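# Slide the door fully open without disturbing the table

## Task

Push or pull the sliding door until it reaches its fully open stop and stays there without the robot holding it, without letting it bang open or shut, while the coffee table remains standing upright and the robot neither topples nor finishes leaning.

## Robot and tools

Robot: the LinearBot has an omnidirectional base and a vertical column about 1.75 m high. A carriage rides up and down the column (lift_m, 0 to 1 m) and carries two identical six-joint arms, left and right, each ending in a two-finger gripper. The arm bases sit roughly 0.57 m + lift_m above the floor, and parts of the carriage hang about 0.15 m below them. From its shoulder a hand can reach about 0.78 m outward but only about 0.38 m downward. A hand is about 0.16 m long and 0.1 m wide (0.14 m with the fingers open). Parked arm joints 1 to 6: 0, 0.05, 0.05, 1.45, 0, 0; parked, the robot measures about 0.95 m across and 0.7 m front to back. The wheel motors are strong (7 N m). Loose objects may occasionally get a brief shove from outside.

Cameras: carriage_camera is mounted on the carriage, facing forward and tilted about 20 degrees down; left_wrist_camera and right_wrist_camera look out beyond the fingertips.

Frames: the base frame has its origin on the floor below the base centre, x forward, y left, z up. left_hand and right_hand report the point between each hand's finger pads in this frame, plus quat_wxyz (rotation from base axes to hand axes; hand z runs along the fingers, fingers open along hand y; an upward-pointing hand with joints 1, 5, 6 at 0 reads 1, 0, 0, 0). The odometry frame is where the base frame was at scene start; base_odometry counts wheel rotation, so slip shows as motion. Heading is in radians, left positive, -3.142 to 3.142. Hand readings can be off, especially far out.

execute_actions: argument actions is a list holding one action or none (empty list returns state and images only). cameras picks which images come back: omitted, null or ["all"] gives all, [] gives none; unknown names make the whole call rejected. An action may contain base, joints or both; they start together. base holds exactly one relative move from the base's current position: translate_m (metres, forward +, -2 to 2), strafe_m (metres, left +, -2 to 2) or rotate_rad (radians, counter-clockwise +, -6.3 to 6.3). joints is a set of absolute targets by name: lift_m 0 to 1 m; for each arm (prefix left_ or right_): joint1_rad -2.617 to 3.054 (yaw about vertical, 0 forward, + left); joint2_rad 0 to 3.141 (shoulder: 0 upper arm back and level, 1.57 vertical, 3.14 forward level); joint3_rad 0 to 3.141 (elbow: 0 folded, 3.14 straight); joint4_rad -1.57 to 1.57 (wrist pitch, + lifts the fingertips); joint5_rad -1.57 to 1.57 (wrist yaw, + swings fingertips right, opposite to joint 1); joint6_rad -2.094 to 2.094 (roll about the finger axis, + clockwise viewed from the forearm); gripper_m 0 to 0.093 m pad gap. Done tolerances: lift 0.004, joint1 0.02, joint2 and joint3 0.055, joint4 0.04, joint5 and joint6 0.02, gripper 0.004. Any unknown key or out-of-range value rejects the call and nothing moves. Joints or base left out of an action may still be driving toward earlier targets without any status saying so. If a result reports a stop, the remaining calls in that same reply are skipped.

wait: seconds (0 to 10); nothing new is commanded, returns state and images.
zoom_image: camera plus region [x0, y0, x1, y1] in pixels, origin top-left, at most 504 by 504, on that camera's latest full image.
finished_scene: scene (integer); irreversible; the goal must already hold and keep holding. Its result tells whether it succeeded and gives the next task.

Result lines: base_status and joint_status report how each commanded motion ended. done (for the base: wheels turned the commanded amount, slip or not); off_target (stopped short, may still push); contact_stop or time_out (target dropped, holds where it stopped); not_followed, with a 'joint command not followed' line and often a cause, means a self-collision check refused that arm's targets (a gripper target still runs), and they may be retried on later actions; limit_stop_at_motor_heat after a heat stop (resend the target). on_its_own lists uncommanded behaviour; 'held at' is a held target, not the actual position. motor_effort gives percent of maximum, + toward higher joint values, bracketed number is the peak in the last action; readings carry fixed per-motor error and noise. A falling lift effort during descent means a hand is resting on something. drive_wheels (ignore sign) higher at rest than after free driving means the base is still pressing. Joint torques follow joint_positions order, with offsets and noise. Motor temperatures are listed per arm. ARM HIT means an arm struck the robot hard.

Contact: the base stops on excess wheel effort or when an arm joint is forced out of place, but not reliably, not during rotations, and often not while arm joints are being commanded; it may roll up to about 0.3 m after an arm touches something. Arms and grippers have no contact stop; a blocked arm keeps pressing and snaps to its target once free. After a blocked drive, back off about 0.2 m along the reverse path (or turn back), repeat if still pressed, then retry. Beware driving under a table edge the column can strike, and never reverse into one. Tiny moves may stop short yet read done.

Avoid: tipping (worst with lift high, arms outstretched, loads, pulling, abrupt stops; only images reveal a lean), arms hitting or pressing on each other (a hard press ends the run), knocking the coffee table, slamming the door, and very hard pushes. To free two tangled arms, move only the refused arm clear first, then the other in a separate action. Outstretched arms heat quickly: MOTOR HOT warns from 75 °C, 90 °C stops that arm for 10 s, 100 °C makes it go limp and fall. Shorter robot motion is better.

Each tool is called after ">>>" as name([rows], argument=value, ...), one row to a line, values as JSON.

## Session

>>> execute_actions(actions=[])

Scene clock: 0.00 s.
Joint torques (N m, as the arm reports them, + toward a larger angle): no reading
Motor temperatures (°C, as the motors report them): left_arm=[18 18 23 18 19 20] | right_arm=[21 18 24 22 22 21]
base_odometry: x=+0.000 y=+0.000 heading=+0.000 (m, m, rad; odometry frame)
base_status: not commanded
joint_positions: lift_m=+0.302 left_joint1_rad=-0.022 left_joint2_rad=+0.065 left_joint3_rad=+0.083 left_joint4_rad=+1.431 left_joint5_rad=-0.022 left_joint6_rad=-0.039 left_gripper_m=+0.094 right_joint1_rad=+0.005 right_joint2_rad=+0.055 right_joint3_rad=+0.047 right_joint4_rad=+1.468 right_joint5_rad=+0.048 right_joint6_rad=+0.028 right_gripper_m=+0.094
joint_status: not commanded
motor_effort: lift_m=+20 drive_wheels=+4 (%)
left_hand: x=+0.2963 y=+0.3510 z=+1.3341 quat_wxyz=(+0.998, -0.011, +0.061, -0.030) (m; base frame)
right_hand: x=+0.2950 y=-0.3560 z=+1.3253 quat_wxyz=(+0.998, +0.024, +0.055, +0.015) (m; base frame)
pictures: carriage_camera, left_wrist_camera, right_wrist_camera
Images, in order (width x height): carriage_camera 504x504, left_wrist_camera 504x504, right_wrist_camera 504x504.

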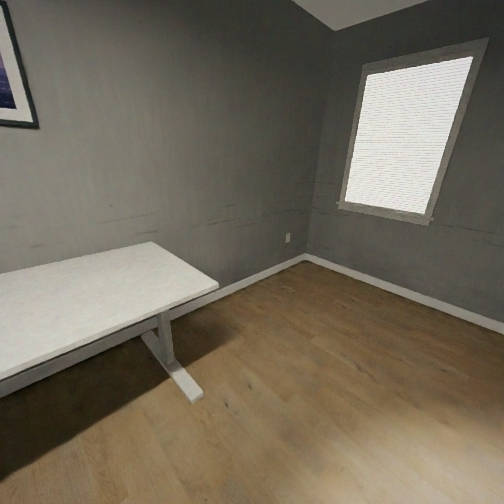

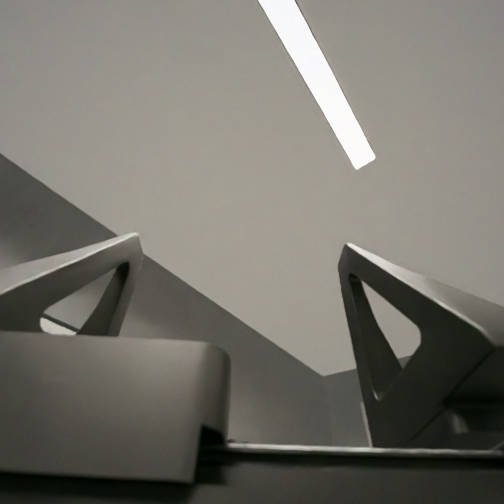

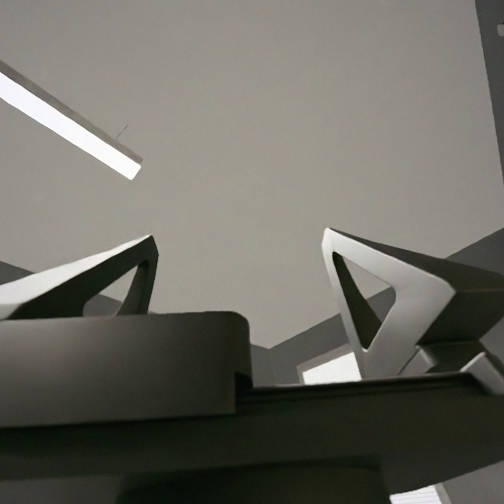

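>>> execute_actions([
  {"base":{"rotate_rad":-2.3},"joints":{"lift_m":0.2}},
])

Scene clock: 5.23 s.
Joint torques (N m, as the arm reports them, + toward a larger angle): left_arm=[ 0.22  3.45  5.3  -0.05 -0.05 -0.12] | right_arm=[ 0.13  3.32  6.44 -0.09  0.05 -0.03]
Motor temperatures (°C, as the motors report them): left_arm=[18 19 23 18 19 20] | right_arm=[21 18 24 22 22 21]
base_odometry: x=+0.000 y=+0.000 heading=-2.300 (m, m, rad; odometry frame)
base_status: done
joint_positions: lift_m=+0.200 left_joint1_rad=-0.022 left_joint2_rad=+0.065 left_joint3_rad=+0.083 left_joint4_rad=+1.430 left_joint5_rad=-0.022 left_joint6_rad=-0.039 left_gripper_m=+0.094 right_joint1_rad=+0.005 right_joint2_rad=+0.055 right_joint3_rad=+0.047 right_joint4_rad=+1.468 right_joint5_rad=+0.048 right_joint6_rad=+0.028 right_gripper_m=+0.094
joint_status: all done
motor_effort: lift_m=+18(17) drive_wheels=+7(14) (%)
left_hand: x=+0.2966 y=+0.3510 z=+1.2327 quat_wxyz=(+0.998, -0.011, +0.061, -0.030) (m; base frame)
right_hand: x=+0.2950 y=-0.3560 z=+1.2239 quat_wxyz=(+0.998, +0.024, +0.055, +0.015) (m; base frame)
pictures: carriage_camera, left_wrist_camera, right_wrist_camera
Images, in order (width x height): carriage_camera 504x504, left_wrist_camera 504x504, right_wrist_camera 504x504.

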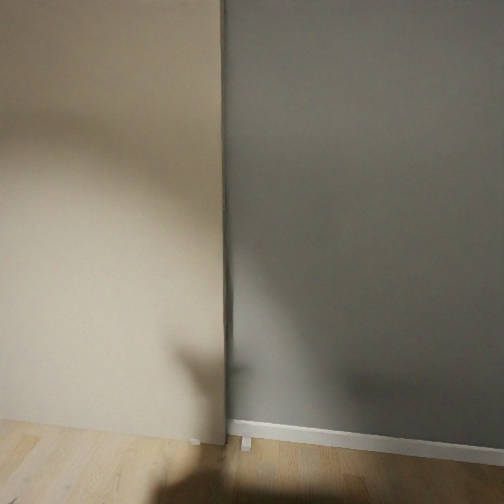

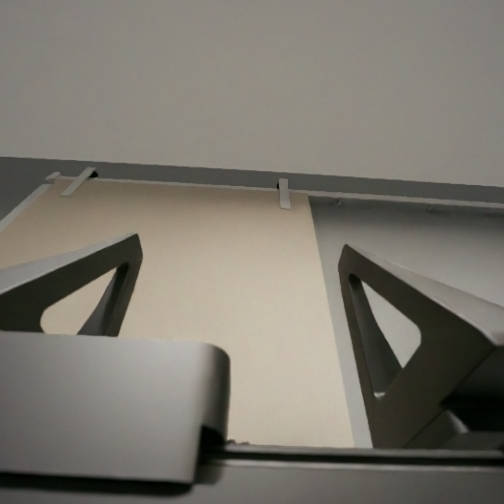

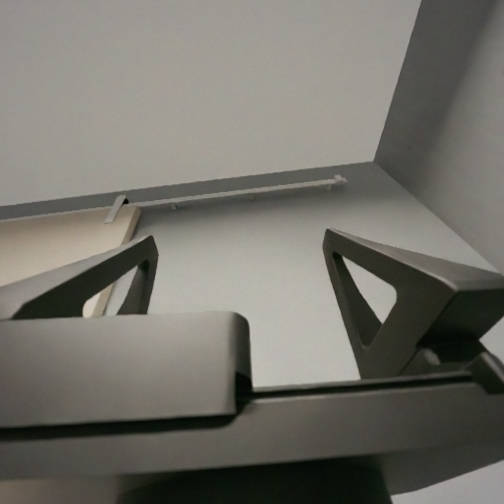

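>>> execute_actions([
  {"base":{"rotate_rad":-0.12},"joints":{"left_joint1_rad":0.9,"left_joint2_rad":0.9,"left_joint3_rad":0.9,"left_joint4_rad":-0.4,"right_joint1_rad":-1.0,"right_joint4_rad":-0.4}},
])

Scene clock: 10.97 s.
Joint torques (N m, as the arm reports them, + toward a larger angle): left_arm=[ 0.58 -2.01  8.41  2.17 -0.08 -0.12] | right_arm=[ 0.29  1.38  8.57  2.58  0.19 -0.05]
Motor temperatures (°C, as the motors report them): left_arm=[18 19 24 18 19 20] | right_arm=[21 19 25 22 22 21]
base_odometry: x=+0.000 y=+0.000 heading=-2.419 (m, m, rad; odometry frame)
base_status: done
joint_positions: lift_m=+0.200 left_joint1_rad=+0.894 left_joint2_rad=+0.895 left_joint3_rad=+0.884 left_joint4_rad=-0.384 left_joint5_rad=-0.021 left_joint6_rad=-0.039 left_gripper_m=+0.094 right_joint1_rad=-0.997 right_joint2_rad=+0.055 right_joint3_rad=+0.047 right_joint4_rad=-0.308 right_joint5_rad=+0.047 right_joint6_rad=+0.028 right_gripper_m=+0.094
joint_status: right_joint1_rad not_followed (moved -1.002 of -1.005); right_joint4_rad not_followed (moved -1.776 of -1.868); the others done
motor_effort: lift_m=+18(18) drive_wheels=+7(14) (%)
left_hand: x=+0.4682 y=+0.6054 z=+1.0757 quat_wxyz=(+0.501, -0.379, +0.741, +0.238) (m; base frame)
right_hand: x=+0.3870 y=-0.5500 z=+0.9034 quat_wxyz=(+0.511, +0.409, +0.699, -0.290) (m; base frame)
pictures: carriage_camera, left_wrist_camera, right_wrist_camera
joint command not followed: on one or more control steps a check withheld the commanded joint targets of the right arm, and it was not sent them on those steps. On the call's last step the targets were still withheld.
cause: the commanded joint targets would bring two parts of the arm too close to each other (its upper arm (the part past joint 2) and its wrist (the part past joint 5), with the joints from right_joint3_rad to right_joint5_rad between them); next, command targets that bring no two parts of the arm closer together.
Images, in order (width x height): carriage_camera 504x504, left_wrist_camera 504x504, right_wrist_camera 504x504.

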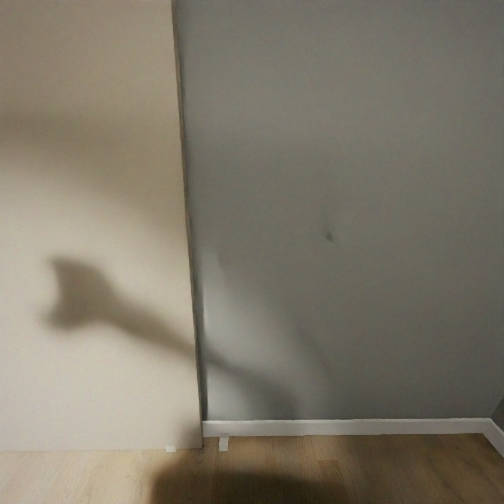

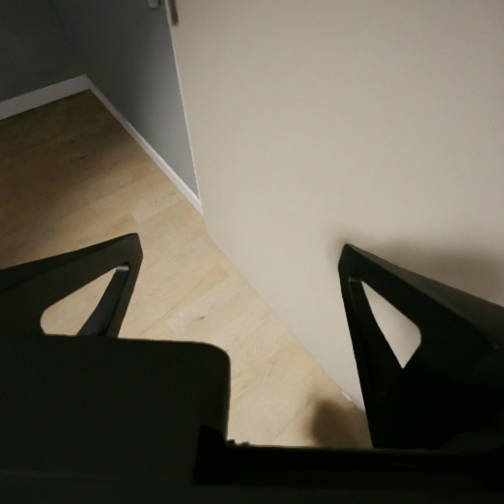

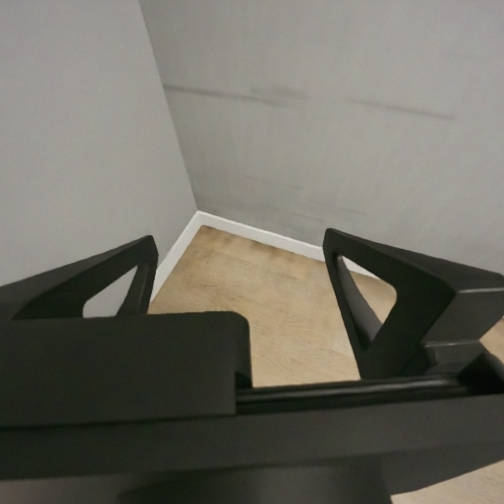

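>>> execute_actions([
  {"base":{"strafe_m":0.8},"joints":{"left_joint1_rad":0,"left_joint4_rad":0,"right_joint1_rad":0,"right_joint4_rad":1.45}},
], cameras=["carriage_camera","left_wrist_camera"])

Scene clock: 16.63 s.
Joint torques (N m, as the arm reports them, + toward a larger angle): left_arm=[-0.21 -2.26  8.3   2.36 -0.08 -0.12] | right_arm=[ 0.32  3.4   6.28  0.04  0.08 -0.1 ]
Motor temperatures (°C, as the motors report them): left_arm=[18 19 25 20 19 20] | right_arm=[21 19 26 23 22 21]
base_odometry: x=+0.528 y=-0.601 heading=-2.420 (m, m, rad; odometry frame)
base_status: done
joint_positions: lift_m=+0.200 left_joint1_rad=+0.005 left_joint2_rad=+0.895 left_joint3_rad=+0.884 left_joint4_rad=-0.001 left_joint5_rad=-0.021 left_joint6_rad=-0.039 left_gripper_m=+0.094 right_joint1_rad=-0.002 right_joint2_rad=+0.055 right_joint3_rad=+0.047 right_joint4_rad=+1.449 right_joint5_rad=+0.050 right_joint6_rad=+0.028 right_gripper_m=+0.094
joint_status: all done
motor_effort: lift_m=+18(18) drive_wheels=-3(16) (%)
left_hand: x=+0.6122 y=+0.3535 z=+1.1673 quat_wxyz=(+0.703, -0.023, +0.711, -0.004) (m; base frame)
right_hand: x=+0.2997 y=-0.3566 z=+1.2233 quat_wxyz=(+0.998, +0.026, +0.065, +0.012) (m; base frame)
pictures: carriage_camera, left_wrist_camera
joint command not followed: on one or more control steps a check withheld the commanded joint targets of the right arm, and it was not sent them on those steps.
cause: the commanded joint targets would bring two parts of the arm too close to each other (its upper arm (the part past joint 2) and its wrist (the part past joint 5), with the joints from right_joint3_rad to right_joint5_rad between them); next, command targets that bring no two parts of the arm closer together.
Images, in order (width x height): carriage_camera 504x504, left_wrist_camera 504x504.

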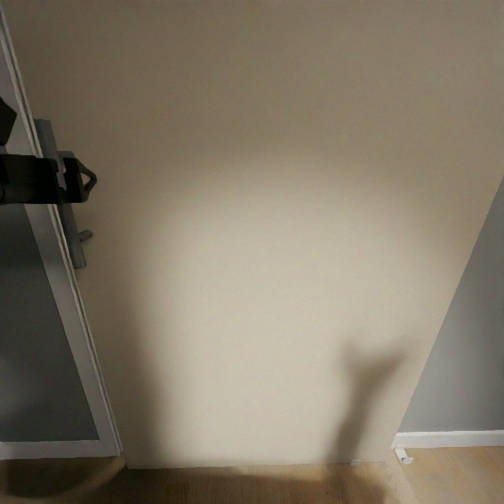

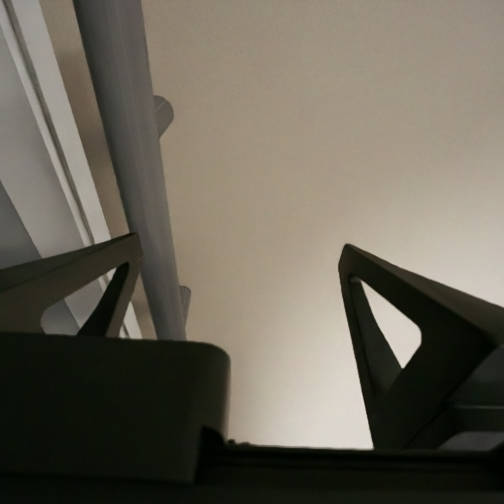

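>>> execute_actions([
  {"base":{"rotate_rad":0.045},"joints":{"lift_m":0.13}},
], cameras=[])

>>> execute_actions([
  {"base":{"strafe_m":0.035}},
], cameras=[])

>>> execute_actions([
  {"base":{"translate_m":0.07}},
], cameras=["carriage_camera","left_wrist_camera"])

Scene clock: 20.90 s.
Joint torques (N m, as the arm reports them, + toward a larger angle): left_arm=[-0.21 -2.02  7.62  2.36 -0.03 -0.12] | right_arm=[ 0.24  3.24  6.48 -0.09  0.1  -0.02]
Motor temperatures (°C, as the motors report them): left_arm=[18 19 26 21 19 20] | right_arm=[21 19 26 23 22 21]
base_odometry: x=+0.528 y=-0.601 heading=-2.376 (m, m, rad; odometry frame)
base_status: done
joint_positions: lift_m=+0.130 left_joint1_rad=+0.005 left_joint2_rad=+0.895 left_joint3_rad=+0.894 left_joint4_rad=+0.004 left_joint5_rad=-0.021 left_joint6_rad=-0.039 left_gripper_m=+0.094 right_joint1_rad=-0.002 right_joint2_rad=+0.055 right_joint3_rad=+0.047 right_joint4_rad=+1.449 right_joint5_rad=+0.049 right_joint6_rad=+0.028 right_gripper_m=+0.094
joint_status: all done
motor_effort: lift_m=+18(18) drive_wheels=-2(10) (%)
left_hand: x=+0.6116 y=+0.3535 z=+1.1036 quat_wxyz=(+0.708, -0.023, +0.706, -0.004) (m; base frame)
right_hand: x=+0.2995 y=-0.3564 z=+1.1533 quat_wxyz=(+0.998, +0.025, +0.064, +0.012) (m; base frame)
pictures: none
No camera images: the call's "cameras" was empty. Leave "cameras" out to get every camera's image.

Scene clock: 22.03 s.
Joint torques (N m, as the arm reports them, + toward a larger angle): left_arm=[-0.13 -2.17  7.56  2.32 -0.07 -0.12] | right_arm=[ 0.09  3.51  6.59 -0.04  0.05 -0.02]
Motor temperatures (°C, as the motors report them): left_arm=[18 19 26 21 19 20] | right_arm=[21 19 26 23 22 21]
base_odometry: x=+0.553 y=-0.626 heading=-2.375 (m, m, rad; odometry frame)
base_status: done
joint_positions: lift_m=+0.130 left_joint1_rad=+0.005 left_joint2_rad=+0.895 left_joint3_rad=+0.894 left_joint4_rad=+0.004 left_joint5_rad=-0.021 left_joint6_rad=-0.039 left_gripper_m=+0.094 right_joint1_rad=-0.002 right_joint2_rad=+0.055 right_joint3_rad=+0.047 right_joint4_rad=+1.450 right_joint5_rad=+0.049 right_joint6_rad=+0.028 right_gripper_m=+0.094
joint_status: not commanded
motor_effort: lift_m=+18(18) drive_wheels=+8(9) (%)
left_hand: x=+0.6116 y=+0.3535 z=+1.1036 quat_wxyz=(+0.708, -0.023, +0.706, -0.004) (m; base frame)
right_hand: x=+0.2994 y=-0.3564 z=+1.1534 quat_wxyz=(+0.998, +0.025, +0.064, +0.012) (m; base frame)
pictures: none
No camera images: the call's "cameras" was empty. Leave "cameras" out to get every camera's image.

Scene clock: 23.37 s.
Joint torques (N m, as the arm reports them, + toward a larger angle): left_arm=[-0.15 -2.07  7.58  2.28 -0.07 -0.13] | right_arm=[ 0.27  3.32  6.62 -0.1   0.05 -0.09]
Motor temperatures (°C, as the motors report them): left_arm=[18 19 26 21 19 20] | right_arm=[21 19 26 23 22 21]
base_odometry: x=+0.502 y=-0.675 heading=-2.374 (m, m, rad; odometry frame)
base_status: done
joint_positions: lift_m=+0.130 left_joint1_rad=+0.005 left_joint2_rad=+0.895 left_joint3_rad=+0.894 left_joint4_rad=+0.005 left_joint5_rad=-0.021 left_joint6_rad=-0.039 left_gripper_m=+0.094 right_joint1_rad=-0.002 right_joint2_rad=+0.055 right_joint3_rad=+0.047 right_joint4_rad=+1.451 right_joint5_rad=+0.049 right_joint6_rad=+0.028 right_gripper_m=+0.094
joint_status: not commanded
motor_effort: lift_m=+18(18) drive_wheels=-2(9) (%)
left_hand: x=+0.6116 y=+0.3535 z=+1.1039 quat_wxyz=(+0.709, -0.023, +0.705, -0.004) (m; base frame)
right_hand: x=+0.2991 y=-0.3564 z=+1.1534 quat_wxyz=(+0.998, +0.025, +0.063, +0.012) (m; base frame)
pictures: carriage_camera, left_wrist_camera
Images, in order (width x height): carriage_camera 504x504, left_wrist_camera 504x504.

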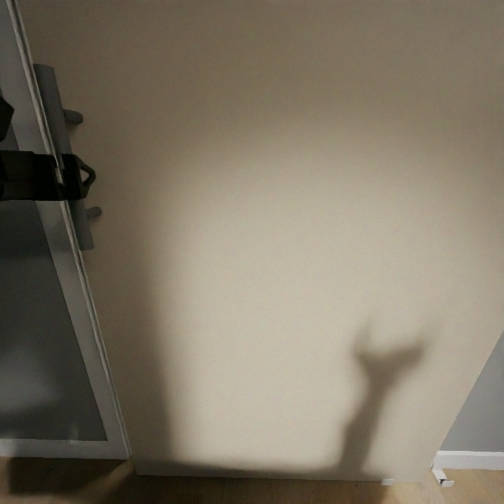

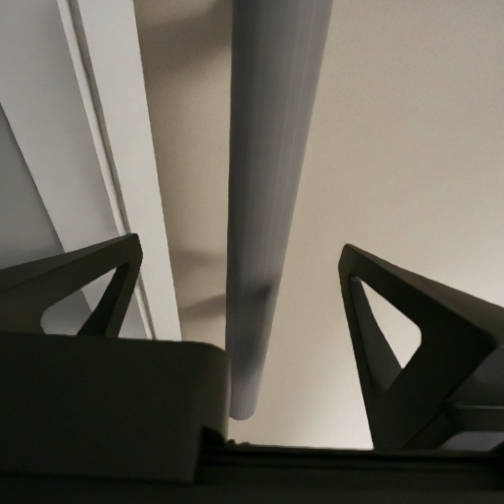

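>>> execute_actions([
  {"base":{"translate_m":0.03}},
], cameras=[])

>>> execute_actions([
  {"base":{"strafe_m":-0.7},"joints":{"left_gripper_m":0.045,"left_joint1_rad":-0.03}},
])

Scene clock: 26.77 s.
Joint torques (N m, as the arm reports them, + toward a larger angle): left_arm=[-0.21 -2.19  7.54  2.31 -0.07 -0.12] | right_arm=[ 0.09  3.42  6.53 -0.06  0.06 -0.04]
Motor temperatures (°C, as the motors report them): left_arm=[18 19 27 22 19 20] | right_arm=[21 19 26 22 22 21]
base_odometry: x=+0.481 y=-0.696 heading=-2.374 (m, m, rad; odometry frame)
base_status: done
joint_positions: lift_m=+0.130 left_joint1_rad=+0.005 left_joint2_rad=+0.895 left_joint3_rad=+0.894 left_joint4_rad=+0.005 left_joint5_rad=-0.021 left_joint6_rad=-0.039 left_gripper_m=+0.094 right_joint1_rad=-0.002 right_joint2_rad=+0.055 right_joint3_rad=+0.047 right_joint4_rad=+1.451 right_joint5_rad=+0.049 right_joint6_rad=+0.028 right_gripper_m=+0.094
joint_status: not commanded
motor_effort: lift_m=+18(18) drive_wheels=-2(13) (%)
left_hand: x=+0.6116 y=+0.3535 z=+1.1039 quat_wxyz=(+0.709, -0.023, +0.705, -0.004) (m; base frame)
right_hand: x=+0.2991 y=-0.3564 z=+1.1534 quat_wxyz=(+0.998, +0.025, +0.063, +0.012) (m; base frame)
pictures: none
No camera images: the call's "cameras" was empty. Leave "cameras" out to get every camera's image.

Scene clock: 30.60 s.
Joint torques (N m, as the arm reports them, + toward a larger angle): left_arm=[ 0.83 -1.97  7.58  2.27 -0.2  -0.16] | right_arm=[ 0.32  3.42  6.47 -0.06  0.06 -0.09]
Motor temperatures (°C, as the motors report them): left_arm=[19 19 27 22 21 20] | right_arm=[21 19 26 22 22 21]
base_odometry: x=-0.005 y=-0.193 heading=-2.374 (m, m, rad; odometry frame)
base_status: done
joint_positions: lift_m=+0.130 left_joint1_rad=-0.038 left_joint2_rad=+0.893 left_joint3_rad=+0.894 left_joint4_rad=+0.006 left_joint5_rad=-0.010 left_joint6_rad=-0.035 left_gripper_m=+0.045 right_joint1_rad=-0.002 right_joint2_rad=+0.055 right_joint3_rad=+0.047 right_joint4_rad=+1.451 right_joint5_rad=+0.049 right_joint6_rad=+0.028 right_gripper_m=+0.094
joint_status: all done
motor_effort: lift_m=+18(18) drive_wheels=+1(15) (%)
left_hand: x=+0.6111 y=+0.3365 z=+1.1046 quat_wxyz=(+0.709, -0.002, +0.705, -0.022) (m; base frame)
right_hand: x=+0.2991 y=-0.3564 z=+1.1534 quat_wxyz=(+0.998, +0.025, +0.063, +0.012) (m; base frame)
pictures: carriage_camera, left_wrist_camera, right_wrist_camera
Images, in order (width x height): carriage_camera 504x504, left_wrist_camera 504x504, right_wrist_camera 504x504.

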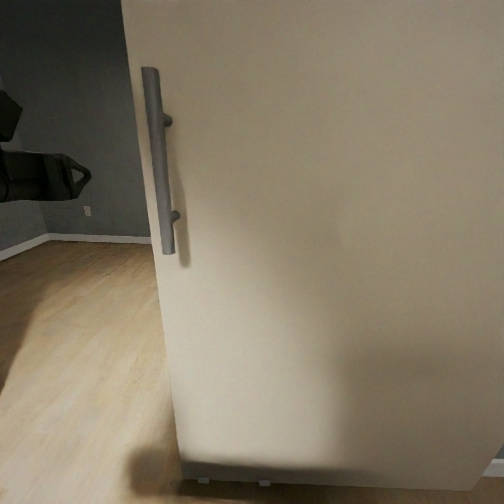

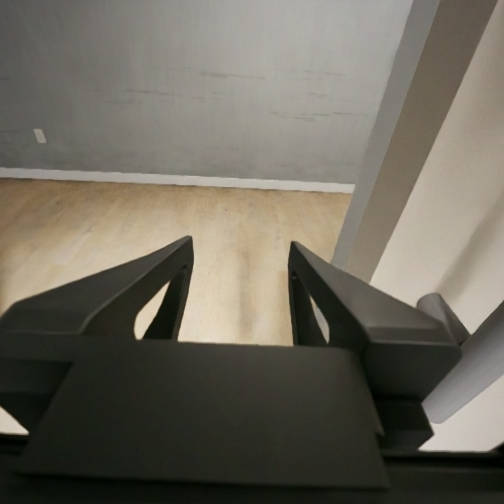

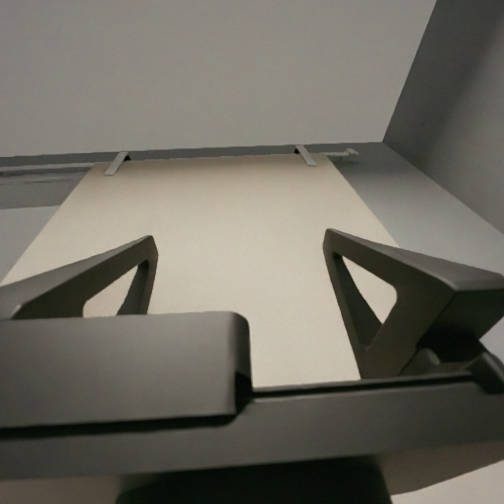

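Door escaped and is coasting.

>>> execute_actions([
  {"base":{"translate_m":0.03},"joints":{"left_gripper_m":0}},
])

Scene clock: 36.90 s.
Joint torques (N m, as the arm reports them, + toward a larger angle): left_arm=[ 0.81 -1.95  7.58  2.29 -0.16 -0.16] | right_arm=[ 0.27  3.49  6.46 -0.13  0.08 -0.05]
Motor temperatures (°C, as the motors report them): left_arm=[19 18 28 23 20 20] | right_arm=[21 19 26 22 22 21]
base_odometry: x=-0.027 y=-0.213 heading=-2.374 (m, m, rad; odometry frame)
base_status: done
joint_positions: lift_m=+0.130 left_joint1_rad=-0.038 left_joint2_rad=+0.893 left_joint3_rad=+0.894 left_joint4_rad=+0.006 left_joint5_rad=-0.012 left_joint6_rad=-0.035 left_gripper_m=+0.000 right_joint1_rad=-0.002 right_joint2_rad=+0.055 right_joint3_rad=+0.047 right_joint4_rad=+1.451 right_joint5_rad=+0.049 right_joint6_rad=+0.028 right_gripper_m=+0.094
joint_status: all done
motor_effort: lift_m=+18(18) drive_wheels=+6(6) (%)
left_hand: x=+0.6111 y=+0.3369 z=+1.1046 quat_wxyz=(+0.709, -0.003, +0.705, -0.021) (m; base frame)
right_hand: x=+0.2991 y=-0.3564 z=+1.1534 quat_wxyz=(+0.998, +0.025, +0.063, +0.012) (m; base frame)
pictures: carriage_camera, left_wrist_camera, right_wrist_camera
Images, in order (width x height): carriage_camera 504x504, left_wrist_camera 504x504, right_wrist_camera 504x504.

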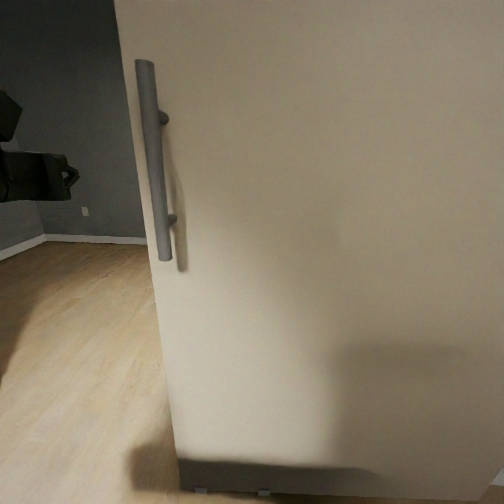

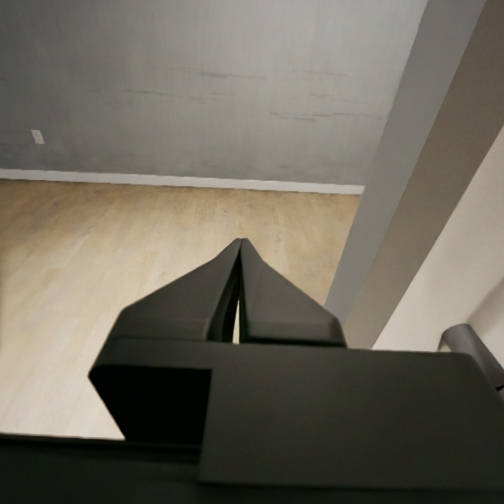

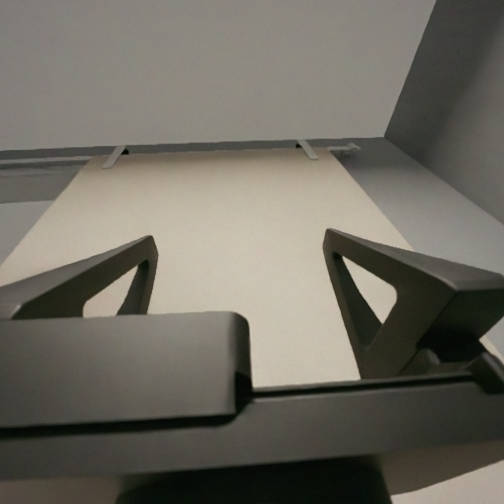

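Stopped; push the handle in small steps.

>>> execute_actions([
  {"base":{"strafe_m":-0.14},"joints":{"left_joint1_rad":0}},
], cameras=[])

>>> execute_actions([
  {"base":{"strafe_m":-0.1},"joints":{"left_joint1_rad":-0.03}},
], cameras=[])

>>> execute_actions([
  {"base":{"strafe_m":-0.1},"joints":{"left_joint1_rad":0}},
])

Scene clock: 41.70 s.
Joint torques (N m, as the arm reports them, + toward a larger angle): left_arm=[ 0.72 -1.94  7.74  2.27 -0.14 -0.16] | right_arm=[ 0.4   3.53  6.41 -0.09  0.06 -0.08]
Motor temperatures (°C, as the motors report them): left_arm=[19 18 28 24 20 20] | right_arm=[21 19 27 22 22 21]
base_odometry: x=-0.124 y=-0.113 heading=-2.374 (m, m, rad; odometry frame)
base_status: done
joint_positions: lift_m=+0.130 left_joint1_rad=-0.007 left_joint2_rad=+0.893 left_joint3_rad=+0.894 left_joint4_rad=+0.006 left_joint5_rad=-0.015 left_joint6_rad=-0.035 left_gripper_m=+0.000 right_joint1_rad=-0.002 right_joint2_rad=+0.055 right_joint3_rad=+0.047 right_joint4_rad=+1.451 right_joint5_rad=+0.049 right_joint6_rad=+0.028 right_gripper_m=+0.094
joint_status: all done
motor_effort: lift_m=+18(18) drive_wheels=+0(13) (%)
left_hand: x=+0.6113 y=+0.3482 z=+1.1046 quat_wxyz=(+0.710, -0.015, +0.704, -0.009) (m; base frame)
right_hand: x=+0.2991 y=-0.3564 z=+1.1534 quat_wxyz=(+0.998, +0.025, +0.063, +0.012) (m; base frame)
pictures: none
No camera images: the call's "cameras" was empty. Leave "cameras" out to get every camera's image.

Scene clock: 43.70 s.
Joint torques (N m, as the arm reports them, + toward a larger angle): left_arm=[-0.64 -1.65  7.62  2.34  0.06 -0.18] | right_arm=[ 0.34  3.08  6.54 -0.06  0.1  -0.02]
Motor temperatures (°C, as the motors report them): left_arm=[19 18 29 24 20 20] | right_arm=[21 19 27 22 22 21]
base_odometry: x=-0.194 y=-0.041 heading=-2.374 (m, m, rad; odometry frame)
base_status: done
joint_positions: lift_m=+0.130 left_joint1_rad=-0.019 left_joint2_rad=+0.890 left_joint3_rad=+0.894 left_joint4_rad=+0.000 left_joint5_rad=-0.033 left_joint6_rad=-0.033 left_gripper_m=+0.000 right_joint1_rad=-0.002 right_joint2_rad=+0.055 right_joint3_rad=+0.047 right_joint4_rad=+1.451 right_joint5_rad=+0.049 right_joint6_rad=+0.028 right_gripper_m=+0.094
joint_status: all done
motor_effort: lift_m=+18(18) drive_wheels=+1(16) (%)
left_hand: x=+0.6103 y=+0.3471 z=+1.1042 quat_wxyz=(+0.709, -0.017, +0.705, -0.007) (m; base frame)
right_hand: x=+0.2991 y=-0.3564 z=+1.1534 quat_wxyz=(+0.998, +0.025, +0.063, +0.012) (m; base frame)
pictures: none
No camera images: the call's "cameras" was empty. Leave "cameras" out to get every camera's image.

Scene clock: 45.83 s.
Joint torques (N m, as the arm reports them, + toward a larger angle): left_arm=[-0.56 -1.65  7.62  2.37  0.05 -0.17] | right_arm=[ 0.29  3.25  6.66 -0.13  0.05 -0.03]
Motor temperatures (°C, as the motors report them): left_arm=[19 18 29 24 20 20] | right_arm=[21 19 27 22 22 21]
base_odometry: x=-0.264 y=+0.031 heading=-2.374 (m, m, rad; odometry frame)
base_status: done
joint_positions: lift_m=+0.130 left_joint1_rad=+0.011 left_joint2_rad=+0.890 left_joint3_rad=+0.894 left_joint4_rad=-0.001 left_joint5_rad=-0.033 left_joint6_rad=-0.033 left_gripper_m=+0.000 right_joint1_rad=-0.002 right_joint2_rad=+0.055 right_joint3_rad=+0.047 right_joint4_rad=+1.451 right_joint5_rad=+0.049 right_joint6_rad=+0.028 right_gripper_m=+0.094
joint_status: all done
motor_effort: lift_m=+18(18) drive_wheels=+3(12) (%)
left_hand: x=+0.6102 y=+0.3574 z=+1.1040 quat_wxyz=(+0.708, -0.027, +0.705, +0.004) (m; base frame)
right_hand: x=+0.2991 y=-0.3564 z=+1.1534 quat_wxyz=(+0.998, +0.025, +0.063, +0.012) (m; base frame)
pictures: carriage_camera, left_wrist_camera, right_wrist_camera
Images, in order (width x height): carriage_camera 504x504, left_wrist_camera 504x504, right_wrist_camera 504x504.

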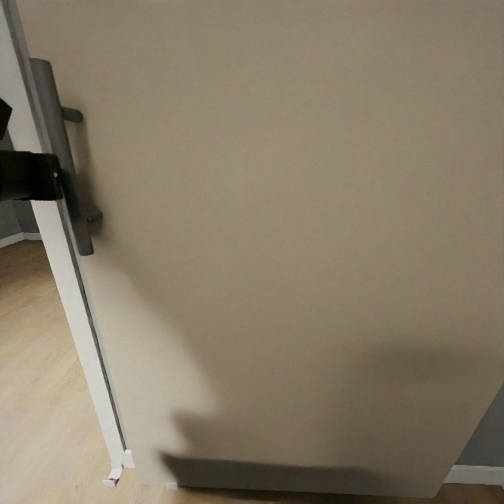

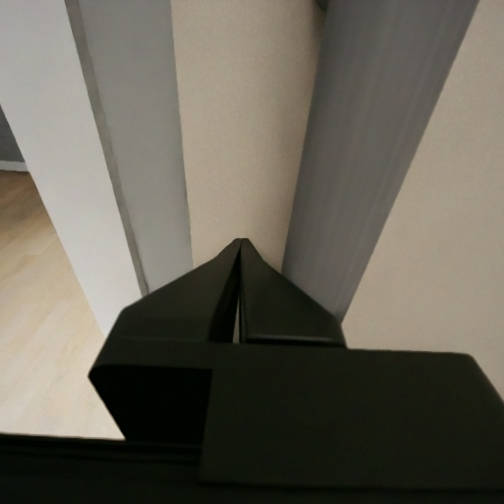

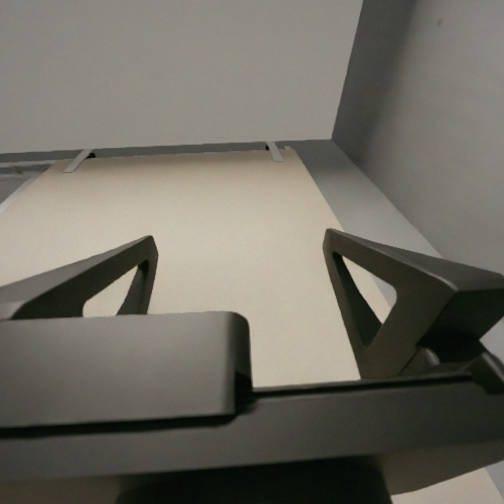

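>>> execute_actions([
  {"base":{"strafe_m":-0.06},"joints":{"left_joint1_rad":-0.03}},
], cameras=[])

Scene clock: 49.87 s.
Joint torques (N m, as the arm reports them, + toward a larger angle): left_arm=[-2.21 -1.5   7.62  2.38  1.17 -0.21] | right_arm=[ 0.29  3.52  6.6  -0.04 -0.02 -0.04]
Motor temperatures (°C, as the motors report them): left_arm=[19 18 29 24 20 20] | right_arm=[21 19 27 22 22 21]
base_odometry: x=-0.305 y=+0.074 heading=-2.373 (m, m, rad; odometry frame)
base_status: done
joint_positions: lift_m=+0.130 left_joint1_rad=+0.005 left_joint2_rad=+0.890 left_joint3_rad=+0.894 left_joint4_rad=-0.002 left_joint5_rad=-0.151 left_joint6_rad=-0.029 left_gripper_m=+0.000 right_joint1_rad=-0.002 right_joint2_rad=+0.055 right_joint3_rad=+0.047 right_joint4_rad=+1.451 right_joint5_rad=+0.049 right_joint6_rad=+0.028 right_gripper_m=+0.094
joint_status: left_joint1_rad off_target (ended at +0.005, target -0.030)
motor_effort: lift_m=+18(18) drive_wheels=+4(13) (%)
left_hand: x=+0.6083 y=+0.3755 z=+1.1039 quat_wxyz=(+0.707, -0.065, +0.703, +0.045) (m; base frame)
right_hand: x=+0.2991 y=-0.3564 z=+1.1534 quat_wxyz=(+0.998, +0.025, +0.063, +0.012) (m; base frame)
pictures: none
No camera images: the call's "cameras" was empty. Leave "cameras" out to get every camera's image.

>>> execute_actions([
  {"joints":{"left_joint1_rad":0.2}},
], cameras=[])

>>> finished_scene(scene=2)

Scene clock: 53.27 s.
Joint torques (N m, as the arm reports them, + toward a larger angle): left_arm=[ 0.69 -1.76  7.61  2.37  0.04 -0.17] | right_arm=[ 0.45  3.21  6.78 -0.08  0.06 -0.05]
Motor temperatures (°C, as the motors report them): left_arm=[19 18 30 25 21 20] | right_arm=[21 20 27 22 22 21]
base_odometry: x=-0.305 y=+0.074 heading=-2.373 (m, m, rad; odometry frame)
base_status: not commanded
joint_positions: lift_m=+0.130 left_joint1_rad=+0.193 left_joint2_rad=+0.890 left_joint3_rad=+0.894 left_joint4_rad=-0.002 left_joint5_rad=-0.033 left_joint6_rad=-0.033 left_gripper_m=+0.000 right_joint1_rad=-0.002 right_joint2_rad=+0.055 right_joint3_rad=+0.047 right_joint4_rad=+1.451 right_joint5_rad=+0.049 right_joint6_rad=+0.028 right_gripper_m=+0.094
joint_status: all done
motor_effort: lift_m=+18(18) drive_wheels=+3(4) (%)
left_hand: x=+0.6028 y=+0.4198 z=+1.1039 quat_wxyz=(+0.705, -0.092, +0.700, +0.068) (m; base frame)
right_hand: x=+0.2991 y=-0.3564 z=+1.1534 quat_wxyz=(+0.998, +0.025, +0.063, +0.012) (m; base frame)
pictures: none
No camera images: the call's "cameras" was empty. Leave "cameras" out to get every camera's image.

The scene is finished: the task was done.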